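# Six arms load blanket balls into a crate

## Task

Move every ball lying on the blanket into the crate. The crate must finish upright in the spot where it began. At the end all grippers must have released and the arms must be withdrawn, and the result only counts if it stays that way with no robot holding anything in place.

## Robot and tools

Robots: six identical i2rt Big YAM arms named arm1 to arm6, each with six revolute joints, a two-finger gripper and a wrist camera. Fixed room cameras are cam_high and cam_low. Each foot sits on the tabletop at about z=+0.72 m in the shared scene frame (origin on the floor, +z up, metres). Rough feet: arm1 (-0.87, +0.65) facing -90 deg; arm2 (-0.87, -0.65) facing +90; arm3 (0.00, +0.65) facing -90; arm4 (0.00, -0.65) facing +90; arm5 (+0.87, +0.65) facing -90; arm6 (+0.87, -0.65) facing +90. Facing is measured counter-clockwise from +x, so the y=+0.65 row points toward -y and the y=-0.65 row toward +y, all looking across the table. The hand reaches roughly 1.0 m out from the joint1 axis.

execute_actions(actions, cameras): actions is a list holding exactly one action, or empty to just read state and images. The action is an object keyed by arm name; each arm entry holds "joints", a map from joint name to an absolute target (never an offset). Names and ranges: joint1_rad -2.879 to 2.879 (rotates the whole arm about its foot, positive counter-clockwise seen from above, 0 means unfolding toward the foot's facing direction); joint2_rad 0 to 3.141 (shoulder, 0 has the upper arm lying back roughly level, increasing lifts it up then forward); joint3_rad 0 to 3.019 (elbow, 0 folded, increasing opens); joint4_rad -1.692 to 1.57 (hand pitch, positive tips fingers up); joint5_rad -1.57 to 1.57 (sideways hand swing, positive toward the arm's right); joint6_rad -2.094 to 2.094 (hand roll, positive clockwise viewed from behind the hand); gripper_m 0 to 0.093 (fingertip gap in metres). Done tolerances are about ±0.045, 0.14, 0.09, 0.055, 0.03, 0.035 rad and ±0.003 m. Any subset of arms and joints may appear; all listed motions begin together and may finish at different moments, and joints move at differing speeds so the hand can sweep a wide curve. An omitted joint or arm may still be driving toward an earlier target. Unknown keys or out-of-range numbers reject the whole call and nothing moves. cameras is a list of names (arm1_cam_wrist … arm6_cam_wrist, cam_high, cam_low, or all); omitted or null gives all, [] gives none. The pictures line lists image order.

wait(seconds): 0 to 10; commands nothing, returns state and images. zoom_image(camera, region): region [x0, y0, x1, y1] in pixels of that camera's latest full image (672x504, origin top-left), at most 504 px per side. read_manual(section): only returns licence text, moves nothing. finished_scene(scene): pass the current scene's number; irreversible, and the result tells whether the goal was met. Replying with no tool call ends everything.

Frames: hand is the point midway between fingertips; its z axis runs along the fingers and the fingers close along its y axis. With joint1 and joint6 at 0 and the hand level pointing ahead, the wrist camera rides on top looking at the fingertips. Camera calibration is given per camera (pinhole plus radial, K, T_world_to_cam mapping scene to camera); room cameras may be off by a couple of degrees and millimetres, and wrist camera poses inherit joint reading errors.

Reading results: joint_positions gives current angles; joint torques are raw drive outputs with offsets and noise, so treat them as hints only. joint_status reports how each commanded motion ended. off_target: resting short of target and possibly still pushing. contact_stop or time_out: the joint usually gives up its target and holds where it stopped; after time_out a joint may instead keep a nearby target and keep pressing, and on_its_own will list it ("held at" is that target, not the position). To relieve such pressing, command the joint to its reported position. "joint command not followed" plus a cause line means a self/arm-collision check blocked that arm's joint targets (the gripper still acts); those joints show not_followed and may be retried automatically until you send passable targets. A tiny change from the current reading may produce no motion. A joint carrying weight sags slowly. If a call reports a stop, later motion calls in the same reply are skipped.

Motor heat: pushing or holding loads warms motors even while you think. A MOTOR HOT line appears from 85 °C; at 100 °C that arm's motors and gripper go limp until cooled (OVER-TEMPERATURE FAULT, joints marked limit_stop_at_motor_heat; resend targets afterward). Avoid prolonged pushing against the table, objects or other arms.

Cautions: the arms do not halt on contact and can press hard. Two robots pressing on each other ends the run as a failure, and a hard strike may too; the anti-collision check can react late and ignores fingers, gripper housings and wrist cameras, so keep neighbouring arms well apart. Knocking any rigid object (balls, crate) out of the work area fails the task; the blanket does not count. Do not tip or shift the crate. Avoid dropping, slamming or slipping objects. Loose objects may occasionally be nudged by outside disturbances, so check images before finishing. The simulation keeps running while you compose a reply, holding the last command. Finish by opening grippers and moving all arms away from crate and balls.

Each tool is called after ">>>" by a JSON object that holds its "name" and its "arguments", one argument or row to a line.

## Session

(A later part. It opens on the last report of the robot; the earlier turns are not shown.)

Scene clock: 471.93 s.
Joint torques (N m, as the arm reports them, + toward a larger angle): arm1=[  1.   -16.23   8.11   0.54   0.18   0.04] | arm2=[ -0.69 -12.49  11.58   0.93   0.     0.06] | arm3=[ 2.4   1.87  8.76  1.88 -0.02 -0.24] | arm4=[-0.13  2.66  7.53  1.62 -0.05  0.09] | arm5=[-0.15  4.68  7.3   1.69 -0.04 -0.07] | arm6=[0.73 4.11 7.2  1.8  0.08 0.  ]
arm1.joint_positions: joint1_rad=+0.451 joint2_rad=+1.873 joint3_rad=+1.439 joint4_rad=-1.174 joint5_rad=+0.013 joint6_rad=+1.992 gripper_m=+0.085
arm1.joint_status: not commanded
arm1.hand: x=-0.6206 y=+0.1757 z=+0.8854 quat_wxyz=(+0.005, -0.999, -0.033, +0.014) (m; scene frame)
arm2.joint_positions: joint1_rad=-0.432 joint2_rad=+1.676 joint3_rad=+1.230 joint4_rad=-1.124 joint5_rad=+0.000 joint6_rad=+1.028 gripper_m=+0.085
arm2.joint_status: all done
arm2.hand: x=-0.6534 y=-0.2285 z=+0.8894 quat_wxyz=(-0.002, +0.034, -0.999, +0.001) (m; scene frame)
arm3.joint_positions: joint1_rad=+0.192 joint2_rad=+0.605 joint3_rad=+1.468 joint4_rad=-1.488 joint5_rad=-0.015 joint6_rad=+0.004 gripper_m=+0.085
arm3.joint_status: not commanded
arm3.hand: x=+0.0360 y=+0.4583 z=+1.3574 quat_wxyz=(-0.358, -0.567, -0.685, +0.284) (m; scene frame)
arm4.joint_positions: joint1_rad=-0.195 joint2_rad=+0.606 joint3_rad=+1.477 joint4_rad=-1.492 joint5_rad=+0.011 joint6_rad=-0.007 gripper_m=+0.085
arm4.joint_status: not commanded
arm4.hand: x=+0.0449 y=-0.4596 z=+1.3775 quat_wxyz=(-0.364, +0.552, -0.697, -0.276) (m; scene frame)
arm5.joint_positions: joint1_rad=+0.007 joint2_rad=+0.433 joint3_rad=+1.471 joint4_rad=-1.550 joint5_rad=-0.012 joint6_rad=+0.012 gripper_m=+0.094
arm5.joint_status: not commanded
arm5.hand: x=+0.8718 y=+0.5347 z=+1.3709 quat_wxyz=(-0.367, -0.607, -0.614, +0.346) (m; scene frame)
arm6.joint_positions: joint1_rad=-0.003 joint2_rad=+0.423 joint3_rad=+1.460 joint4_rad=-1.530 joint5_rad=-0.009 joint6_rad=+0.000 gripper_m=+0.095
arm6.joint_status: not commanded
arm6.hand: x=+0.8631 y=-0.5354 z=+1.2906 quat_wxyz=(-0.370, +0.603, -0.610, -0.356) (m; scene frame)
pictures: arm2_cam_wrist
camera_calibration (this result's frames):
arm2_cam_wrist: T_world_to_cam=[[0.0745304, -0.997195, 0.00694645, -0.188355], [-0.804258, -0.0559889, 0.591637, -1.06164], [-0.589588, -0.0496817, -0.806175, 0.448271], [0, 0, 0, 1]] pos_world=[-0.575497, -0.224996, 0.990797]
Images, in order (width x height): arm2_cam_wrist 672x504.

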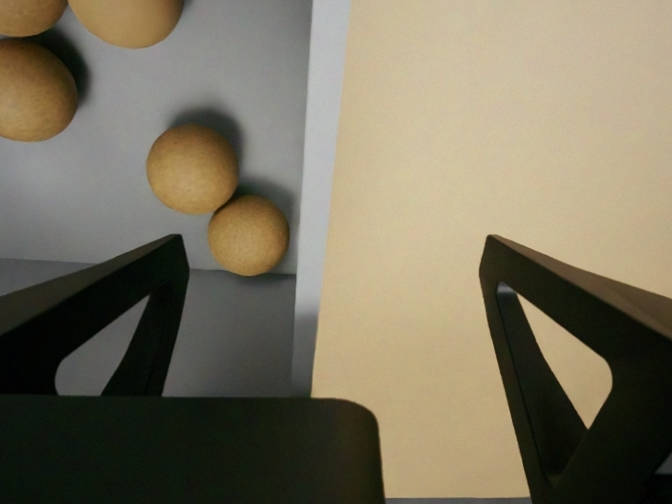

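>>> {"name": "execute_actions", "arguments": {
  "actions": [
    {"arm1":{"joints":{"gripper_m":0.0}},"arm2":{"joints":{"gripper_m":0.0}}}
  ],
  "cameras": []
}}

>>> {"name": "execute_actions", "arguments": {
  "actions": [
    {"arm1":{"joints":{"joint1_rad":0.412,"joint2_rad":1.85,"joint3_rad":1.41,"joint6_rad":1.955}},"arm2":{"joints":{"joint1_rad":-0.388,"joint2_rad":1.655,"joint3_rad":1.2,"joint6_rad":1.07}}}
  ],
  "cameras": ["cam_high"]
}}

Scene clock: 480.37 s.
Joint torques (N m, as the arm reports them, + toward a larger angle): arm1=[  1.51 -15.9    8.2   -0.12  -0.41  -0.32] | arm2=[ -0.89 -13.05  10.5    0.11   0.04  -0.39] | arm3=[ 2.28  1.87  8.8   1.87 -0.02 -0.22] | arm4=[-0.09  2.7   7.54  1.62 -0.05  0.09] | arm5=[-0.2   4.65  7.27  1.68 -0.04 -0.06] | arm6=[0.95 4.34 7.12 1.74 0.14 0.05]
arm1.joint_positions: joint1_rad=+0.443 joint2_rad=+1.867 joint3_rad=+1.439 joint4_rad=-1.155 joint5_rad=+0.027 joint6_rad=+2.032 gripper_m=+0.003
arm1.joint_status: all done
arm1.hand: x=-0.6243 y=+0.1682 z=+0.8885 quat_wxyz=(-0.009, -1.000, -0.009, +0.015) (m; scene frame)
arm2.joint_positions: joint1_rad=-0.429 joint2_rad=+1.685 joint3_rad=+1.244 joint4_rad=-1.104 joint5_rad=-0.001 joint6_rad=+1.071 gripper_m=+0.002
arm2.joint_status: all done
arm2.hand: x=-0.6500 y=-0.2187 z=+0.8904 quat_wxyz=(-0.008, +0.014, -1.000, -0.011) (m; scene frame)
arm3.joint_positions: joint1_rad=+0.192 joint2_rad=+0.605 joint3_rad=+1.468 joint4_rad=-1.488 joint5_rad=-0.015 joint6_rad=+0.004 gripper_m=+0.085
arm3.joint_status: not commanded
arm3.hand: x=+0.0360 y=+0.4583 z=+1.3574 quat_wxyz=(-0.358, -0.567, -0.685, +0.284) (m; scene frame)
arm4.joint_positions: joint1_rad=-0.195 joint2_rad=+0.606 joint3_rad=+1.477 joint4_rad=-1.492 joint5_rad=+0.011 joint6_rad=-0.007 gripper_m=+0.085
arm4.joint_status: not commanded
arm4.hand: x=+0.0449 y=-0.4596 z=+1.3775 quat_wxyz=(-0.364, +0.552, -0.697, -0.276) (m; scene frame)
arm5.joint_positions: joint1_rad=+0.007 joint2_rad=+0.433 joint3_rad=+1.471 joint4_rad=-1.550 joint5_rad=-0.012 joint6_rad=+0.012 gripper_m=+0.094
arm5.joint_status: not commanded
arm5.hand: x=+0.8718 y=+0.5347 z=+1.3709 quat_wxyz=(-0.367, -0.607, -0.614, +0.346) (m; scene frame)
arm6.joint_positions: joint1_rad=-0.003 joint2_rad=+0.423 joint3_rad=+1.460 joint4_rad=-1.530 joint5_rad=-0.009 joint6_rad=+0.000 gripper_m=+0.095
arm6.joint_status: not commanded
arm6.hand: x=+0.8631 y=-0.5354 z=+1.2906 quat_wxyz=(-0.370, +0.603, -0.610, -0.356) (m; scene frame)
pictures: none
No camera images: the call's "cameras" was empty. Leave "cameras" out to get every camera's image.

Scene clock: 482.03 s.
Joint torques (N m, as the arm reports them, + toward a larger angle): arm1=[  0.27 -15.08   7.2   -0.23  -0.24  -0.35] | arm2=[  0.02 -14.99   6.86   0.08   0.04  -0.25] | arm3=[ 2.13  2.17  8.8   1.85  0.   -0.23] | arm4=[-0.07  2.62  7.54  1.62 -0.04  0.09] | arm5=[-0.2   4.68  7.29  1.68 -0.04 -0.06] | arm6=[0.18 3.48 7.13 1.63 0.11 0.05]
arm1.joint_positions: joint1_rad=+0.408 joint2_rad=+1.859 joint3_rad=+1.425 joint4_rad=-1.155 joint5_rad=+0.022 joint6_rad=+1.992 gripper_m=+0.003
arm1.joint_status: joint6_rad time_out (moved -0.040 of -0.077); the others done
arm1.on_its_own: joint6_rad reads +1.992 and still pushes toward +1.955 since a time_out
arm1.hand: x=-0.6430 y=+0.1647 z=+0.8879 quat_wxyz=(-0.005, -1.000, -0.012, +0.014) (m; scene frame)
arm2.joint_positions: joint1_rad=-0.410 joint2_rad=+1.666 joint3_rad=+1.218 joint4_rad=-1.104 joint5_rad=-0.001 joint6_rad=+1.083 gripper_m=+0.002
arm2.joint_status: all done
arm2.hand: x=-0.6628 y=-0.2231 z=+0.8900 quat_wxyz=(-0.006, +0.018, -1.000, -0.008) (m; scene frame)
arm3.joint_positions: joint1_rad=+0.192 joint2_rad=+0.605 joint3_rad=+1.468 joint4_rad=-1.488 joint5_rad=-0.015 joint6_rad=+0.004 gripper_m=+0.085
arm3.joint_status: not commanded
arm3.hand: x=+0.0360 y=+0.4583 z=+1.3574 quat_wxyz=(-0.358, -0.567, -0.685, +0.284) (m; scene frame)
arm4.joint_positions: joint1_rad=-0.195 joint2_rad=+0.606 joint3_rad=+1.477 joint4_rad=-1.492 joint5_rad=+0.011 joint6_rad=-0.007 gripper_m=+0.085
arm4.joint_status: not commanded
arm4.hand: x=+0.0449 y=-0.4596 z=+1.3775 quat_wxyz=(-0.364, +0.552, -0.697, -0.276) (m; scene frame)
arm5.joint_positions: joint1_rad=+0.007 joint2_rad=+0.433 joint3_rad=+1.471 joint4_rad=-1.550 joint5_rad=-0.012 joint6_rad=+0.012 gripper_m=+0.094
arm5.joint_status: not commanded
arm5.hand: x=+0.8718 y=+0.5347 z=+1.3709 quat_wxyz=(-0.367, -0.607, -0.614, +0.346) (m; scene frame)
arm6.joint_positions: joint1_rad=-0.003 joint2_rad=+0.423 joint3_rad=+1.460 joint4_rad=-1.530 joint5_rad=-0.009 joint6_rad=+0.000 gripper_m=+0.095
arm6.joint_status: not commanded
arm6.hand: x=+0.8631 y=-0.5354 z=+1.2906 quat_wxyz=(-0.370, +0.603, -0.610, -0.356) (m; scene frame)
pictures: cam_high
Images, in order (width x height): cam_high 672x504.

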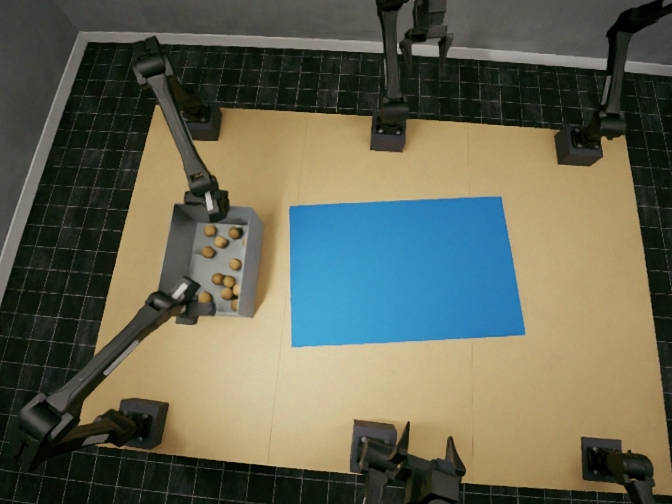

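>>> {"name": "execute_actions", "arguments": {
  "actions": [
    {"arm1":{"joints":{"joint6_rad":1.992}},"arm2":{"joints":{"joint1_rad":-0.37,"joint6_rad":1.083}}}
  ],
  "cameras": []
}}

>>> {"name": "execute_actions", "arguments": {
  "actions": [
    {"arm1":{"joints":{"gripper_m":0.06,"joint1_rad":0.408}},"arm2":{"joints":{"gripper_m":0.06,"joint1_rad":-0.4}}}
  ],
  "cameras": []
}}

>>> {"name": "execute_actions", "arguments": {
  "actions": [
    {"arm1":{"joints":{"joint2_rad":1.3}},"arm2":{"joints":{"joint2_rad":1.1}}}
  ],
  "cameras": []
}}

>>> {"name": "execute_actions", "arguments": {
  "actions": [
    {"arm1":{"joints":{"joint1_rad":-0.013,"joint2_rad":0.427,"joint3_rad":1.465,"joint4_rad":-1.543,"joint6_rad":0}},"arm2":{"joints":{"joint1_rad":-0.014,"joint2_rad":0.442,"joint3_rad":1.473,"joint4_rad":-1.523,"joint6_rad":0}}}
  ],
  "cameras": ["cam_high","arm1_cam_wrist","arm2_cam_wrist"]
}}

>>> {"name": "zoom_image", "arguments": {
  "camera": "cam_high",
  "region": [130,180,290,340]
}}

Scene clock: 491.50 s.
Joint torques (N m, as the arm reports them, + toward a larger angle): arm1=[  0.55 -15.02   7.11  -0.21  -0.22  -0.11] | arm2=[  0.88 -14.87   6.98   0.07  -0.02  -0.24] | arm3=[ 2.22  1.98  8.7   1.83  0.   -0.23] | arm4=[-0.11  2.69  7.55  1.63 -0.05  0.09] | arm5=[-0.18  4.71  7.3   1.67 -0.04 -0.06] | arm6=[1.13 4.56 7.14 1.74 0.14 0.04]
arm1.joint_positions: joint1_rad=+0.408 joint2_rad=+1.859 joint3_rad=+1.425 joint4_rad=-1.155 joint5_rad=+0.022 joint6_rad=+2.002 gripper_m=+0.003
arm1.joint_status: all done
arm1.hand: x=-0.6430 y=+0.1647 z=+0.8879 quat_wxyz=(-0.005, -1.000, -0.007, +0.014) (m; scene frame)
arm2.joint_positions: joint1_rad=-0.403 joint2_rad=+1.665 joint3_rad=+1.217 joint4_rad=-1.104 joint5_rad=+0.001 joint6_rad=+1.095 gripper_m=+0.002
arm2.joint_status: all done
arm2.hand: x=-0.6655 y=-0.2224 z=+0.8900 quat_wxyz=(-0.006, +0.015, -1.000, -0.008) (m; scene frame)
arm3.joint_positions: joint1_rad=+0.192 joint2_rad=+0.605 joint3_rad=+1.468 joint4_rad=-1.488 joint5_rad=-0.015 joint6_rad=+0.004 gripper_m=+0.085
arm3.joint_status: not commanded
arm3.hand: x=+0.0360 y=+0.4583 z=+1.3574 quat_wxyz=(-0.358, -0.567, -0.685, +0.284) (m; scene frame)
arm4.joint_positions: joint1_rad=-0.195 joint2_rad=+0.606 joint3_rad=+1.477 joint4_rad=-1.492 joint5_rad=+0.011 joint6_rad=-0.007 gripper_m=+0.085
arm4.joint_status: not commanded
arm4.hand: x=+0.0449 y=-0.4596 z=+1.3775 quat_wxyz=(-0.364, +0.552, -0.697, -0.276) (m; scene frame)
arm5.joint_positions: joint1_rad=+0.007 joint2_rad=+0.433 joint3_rad=+1.471 joint4_rad=-1.550 joint5_rad=-0.012 joint6_rad=+0.012 gripper_m=+0.094
arm5.joint_status: not commanded
arm5.hand: x=+0.8718 y=+0.5347 z=+1.3709 quat_wxyz=(-0.367, -0.607, -0.614, +0.346) (m; scene frame)
arm6.joint_positions: joint1_rad=-0.003 joint2_rad=+0.423 joint3_rad=+1.460 joint4_rad=-1.530 joint5_rad=-0.009 joint6_rad=+0.000 gripper_m=+0.095
arm6.joint_status: not commanded
arm6.hand: x=+0.8631 y=-0.5354 z=+1.2906 quat_wxyz=(-0.370, +0.603, -0.610, -0.356) (m; scene frame)
pictures: none
No camera images: the call's "cameras" was empty. Leave "cameras" out to get every camera's image.

Scene clock: 492.13 s.
Joint torques (N m, as the arm reports them, + toward a larger angle): arm1=[  1.1  -15.79   7.79  -0.2    0.04  -0.12] | arm2=[ -1.58 -14.5    7.6    0.05   0.01  -0.25] | arm3=[ 2.37  1.71  8.81  1.95 -0.01 -0.22] | arm4=[-0.14  2.68  7.55  1.62 -0.05  0.09] | arm5=[-0.13  4.71  7.28  1.69 -0.04 -0.06] | arm6=[0.84 4.2  7.03 1.78 0.11 0.01]
arm1.joint_positions: joint1_rad=+0.408 joint2_rad=+1.859 joint3_rad=+1.418 joint4_rad=-1.157 joint5_rad=+0.016 joint6_rad=+2.000 gripper_m=+0.060
arm1.joint_status: all done
arm1.hand: x=-0.6436 y=+0.1685 z=+0.8854 quat_wxyz=(+0.001, -1.000, -0.008, +0.013) (m; scene frame)
arm2.joint_positions: joint1_rad=-0.402 joint2_rad=+1.664 joint3_rad=+1.208 joint4_rad=-1.104 joint5_rad=+0.000 joint6_rad=+1.095 gripper_m=+0.060
arm2.joint_status: all done
arm2.hand: x=-0.6676 y=-0.2255 z=+0.8870 quat_wxyz=(-0.004, +0.015, -1.000, -0.004) (m; scene frame)
arm3.joint_positions: joint1_rad=+0.192 joint2_rad=+0.605 joint3_rad=+1.468 joint4_rad=-1.488 joint5_rad=-0.015 joint6_rad=+0.004 gripper_m=+0.085
arm3.joint_status: not commanded
arm3.hand: x=+0.0360 y=+0.4583 z=+1.3574 quat_wxyz=(-0.358, -0.567, -0.685, +0.284) (m; scene frame)
arm4.joint_positions: joint1_rad=-0.195 joint2_rad=+0.606 joint3_rad=+1.477 joint4_rad=-1.492 joint5_rad=+0.011 joint6_rad=-0.007 gripper_m=+0.085
arm4.joint_status: not commanded
arm4.hand: x=+0.0449 y=-0.4596 z=+1.3775 quat_wxyz=(-0.364, +0.552, -0.697, -0.276) (m; scene frame)
arm5.joint_positions: joint1_rad=+0.007 joint2_rad=+0.433 joint3_rad=+1.471 joint4_rad=-1.550 joint5_rad=-0.012 joint6_rad=+0.012 gripper_m=+0.094
arm5.joint_status: not commanded
arm5.hand: x=+0.8718 y=+0.5347 z=+1.3709 quat_wxyz=(-0.367, -0.607, -0.614, +0.346) (m; scene frame)
arm6.joint_positions: joint1_rad=-0.003 joint2_rad=+0.423 joint3_rad=+1.460 joint4_rad=-1.530 joint5_rad=-0.009 joint6_rad=+0.000 gripper_m=+0.095
arm6.joint_status: not commanded
arm6.hand: x=+0.8631 y=-0.5354 z=+1.2906 quat_wxyz=(-0.370, +0.603, -0.610, -0.356) (m; scene frame)
pictures: none
No camera images: the call's "cameras" was empty. Leave "cameras" out to get every camera's image.

Scene clock: 493.63 s.
Joint torques (N m, as the arm reports them, + toward a larger angle): arm1=[ 0.17 -8.98 11.14  0.73  0.05 -0.13] | arm2=[-1.46 -5.03 10.31  1.19 -0.01 -0.3 ] | arm3=[ 2.05  1.94  8.79  1.88 -0.01 -0.24] | arm4=[-0.09  2.68  7.55  1.62 -0.05  0.09] | arm5=[-0.19  4.62  7.31  1.68 -0.05 -0.06] | arm6=[0.61 4.26 7.15 1.7  0.1  0.02]
arm1.joint_positions: joint1_rad=+0.408 joint2_rad=+1.302 joint3_rad=+1.402 joint4_rad=-1.158 joint5_rad=+0.016 joint6_rad=+1.999 gripper_m=+0.060
arm1.joint_status: all done
arm1.hand: x=-0.6634 y=+0.2143 z=+1.1566 quat_wxyz=(-0.241, -0.965, -0.006, -0.100) (m; scene frame)
arm2.joint_positions: joint1_rad=-0.402 joint2_rad=+1.085 joint3_rad=+1.198 joint4_rad=-1.104 joint5_rad=+0.000 joint6_rad=+1.095 gripper_m=+0.060
arm2.joint_status: all done
arm2.hand: x=-0.6903 y=-0.2709 z=+1.1345 quat_wxyz=(-0.129, +0.015, -0.958, -0.255) (m; scene frame)
arm3.joint_positions: joint1_rad=+0.192 joint2_rad=+0.605 joint3_rad=+1.468 joint4_rad=-1.488 joint5_rad=-0.015 joint6_rad=+0.004 gripper_m=+0.085
arm3.joint_status: not commanded
arm3.hand: x=+0.0360 y=+0.4583 z=+1.3574 quat_wxyz=(-0.358, -0.567, -0.685, +0.284) (m; scene frame)
arm4.joint_positions: joint1_rad=-0.195 joint2_rad=+0.606 joint3_rad=+1.477 joint4_rad=-1.492 joint5_rad=+0.011 joint6_rad=-0.007 gripper_m=+0.085
arm4.joint_status: not commanded
arm4.hand: x=+0.0449 y=-0.4596 z=+1.3775 quat_wxyz=(-0.364, +0.552, -0.697, -0.276) (m; scene frame)
arm5.joint_positions: joint1_rad=+0.007 joint2_rad=+0.433 joint3_rad=+1.471 joint4_rad=-1.550 joint5_rad=-0.012 joint6_rad=+0.012 gripper_m=+0.094
arm5.joint_status: not commanded
arm5.hand: x=+0.8718 y=+0.5347 z=+1.3709 quat_wxyz=(-0.367, -0.607, -0.614, +0.346) (m; scene frame)
arm6.joint_positions: joint1_rad=-0.003 joint2_rad=+0.423 joint3_rad=+1.460 joint4_rad=-1.530 joint5_rad=-0.009 joint6_rad=+0.000 gripper_m=+0.095
arm6.joint_status: not commanded
arm6.hand: x=+0.8631 y=-0.5354 z=+1.2906 quat_wxyz=(-0.370, +0.603, -0.610, -0.356) (m; scene frame)
pictures: none
No camera images: the call's "cameras" was empty. Leave "cameras" out to get every camera's image.

Scene clock: 496.00 s.
Joint torques (N m, as the arm reports them, + toward a larger angle): arm1=[-0.41  5.38  6.74  1.58 -0.06 -0.1 ] | arm2=[-0.61  6.59  6.13  1.27  0.06 -0.3 ] | arm3=[ 1.98  2.01  8.71  1.84 -0.02 -0.22] | arm4=[-0.13  2.66  7.55  1.62 -0.05  0.09] | arm5=[-0.12  4.74  7.28  1.69 -0.04 -0.06] | arm6=[0.43 4.27 7.39 1.81 0.12 0.05]
arm1.joint_positions: joint1_rad=-0.002 joint2_rad=+0.419 joint3_rad=+1.461 joint4_rad=-1.538 joint5_rad=+0.016 joint6_rad=+0.009 gripper_m=+0.060
arm1.joint_status: all done
arm1.hand: x=-0.8695 y=+0.5467 z=+1.3730 quat_wxyz=(-0.370, -0.599, -0.609, +0.364) (m; scene frame)
arm2.joint_positions: joint1_rad=-0.026 joint2_rad=+0.444 joint3_rad=+1.477 joint4_rad=-1.502 joint5_rad=-0.003 joint6_rad=+0.017 gripper_m=+0.060
arm2.joint_status: all done
arm2.hand: x=-0.8637 y=-0.5252 z=+1.3713 quat_wxyz=(-0.379, +0.578, -0.627, -0.360) (m; scene frame)
arm3.joint_positions: joint1_rad=+0.192 joint2_rad=+0.605 joint3_rad=+1.468 joint4_rad=-1.488 joint5_rad=-0.015 joint6_rad=+0.004 gripper_m=+0.085
arm3.joint_status: not commanded
arm3.hand: x=+0.0360 y=+0.4583 z=+1.3574 quat_wxyz=(-0.358, -0.567, -0.685, +0.284) (m; scene frame)
arm4.joint_positions: joint1_rad=-0.195 joint2_rad=+0.606 joint3_rad=+1.477 joint4_rad=-1.492 joint5_rad=+0.011 joint6_rad=-0.007 gripper_m=+0.085
arm4.joint_status: not commanded
arm4.hand: x=+0.0449 y=-0.4596 z=+1.3775 quat_wxyz=(-0.364, +0.552, -0.697, -0.276) (m; scene frame)
arm5.joint_positions: joint1_rad=+0.007 joint2_rad=+0.433 joint3_rad=+1.471 joint4_rad=-1.550 joint5_rad=-0.012 joint6_rad=+0.012 gripper_m=+0.094
arm5.joint_status: not commanded
arm5.hand: x=+0.8718 y=+0.5347 z=+1.3709 quat_wxyz=(-0.367, -0.607, -0.614, +0.346) (m; scene frame)
arm6.joint_positions: joint1_rad=-0.003 joint2_rad=+0.423 joint3_rad=+1.460 joint4_rad=-1.530 joint5_rad=-0.009 joint6_rad=+0.000 gripper_m=+0.095
arm6.joint_status: not commanded
arm6.hand: x=+0.8631 y=-0.5354 z=+1.2906 quat_wxyz=(-0.370, +0.603, -0.610, -0.356) (m; scene frame)
pictures: arm1_cam_wrist, arm2_cam_wrist, cam_high
camera_calibration (this result's frames):
arm1_cam_wrist: T_world_to_cam=[[-0.999331, -0.0364943, -0.00252545, -0.845204], [-0.0313046, 0.888854, -0.45712, 0.116252], [0.018927, -0.456735, -0.889402, 1.61303], [0, 0, 0, 1]] pos_world=[-0.871529, 0.602549, 1.48564]
arm2_cam_wrist: T_world_to_cam=[[0.997189, -0.0747204, -0.00555984, 0.826669], [-0.0693179, -0.891826, -0.447036, 0.0877262], [0.0284443, 0.446164, -0.894499, 1.61334], [0, 0, 0, 1]] pos_world=[-0.864155, -0.579809, 1.48694]
Images, in order (width x height): arm1_cam_wrist 672x504, arm2_cam_wrist 672x504, cam_high 672x504.

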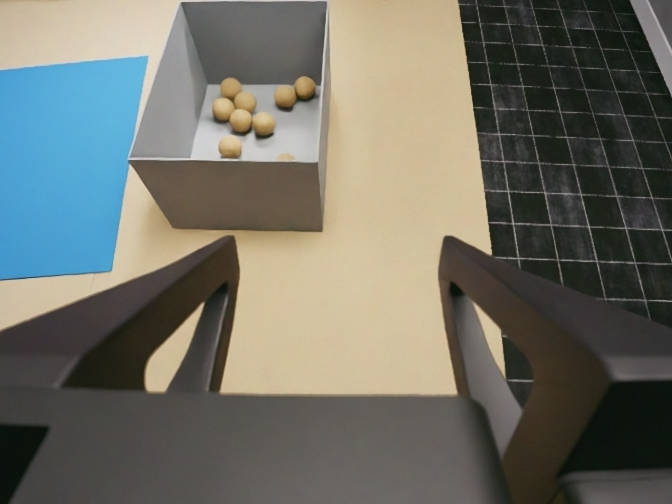

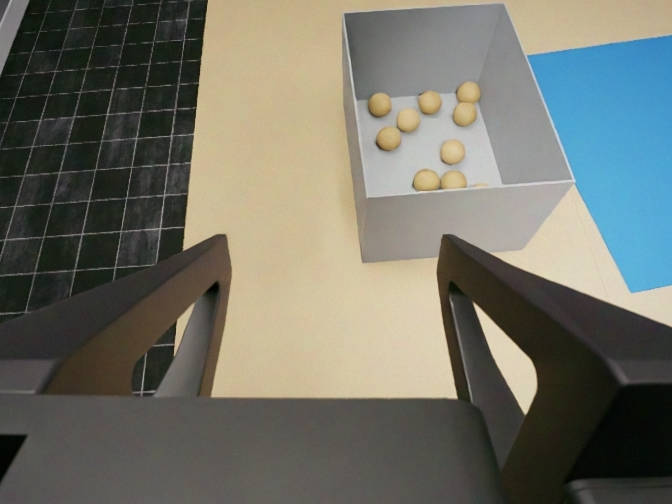

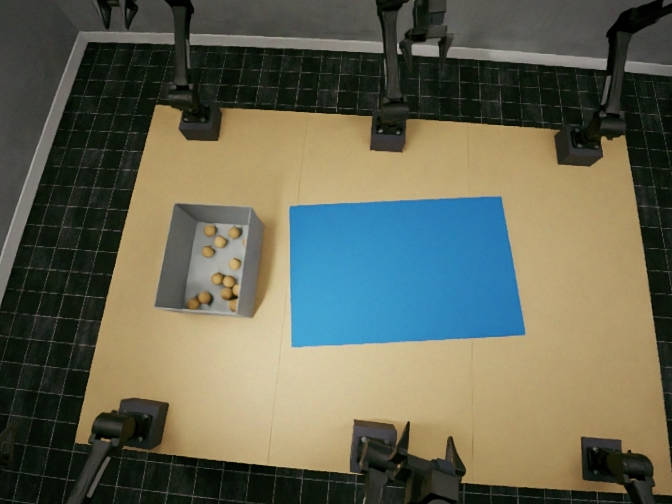

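Region (130, 180, 290, 340) of cam_high's 672x504 image, scaled by 3.150, with more detail than that image has.

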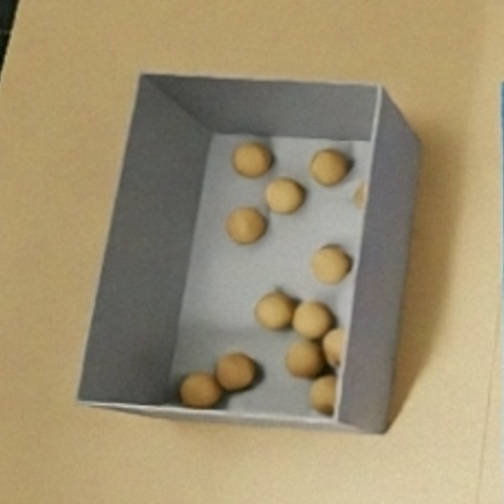

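>>> {"name": "finished_scene", "arguments": {
  "scene": 2
}}

The scene is finished: the task was done.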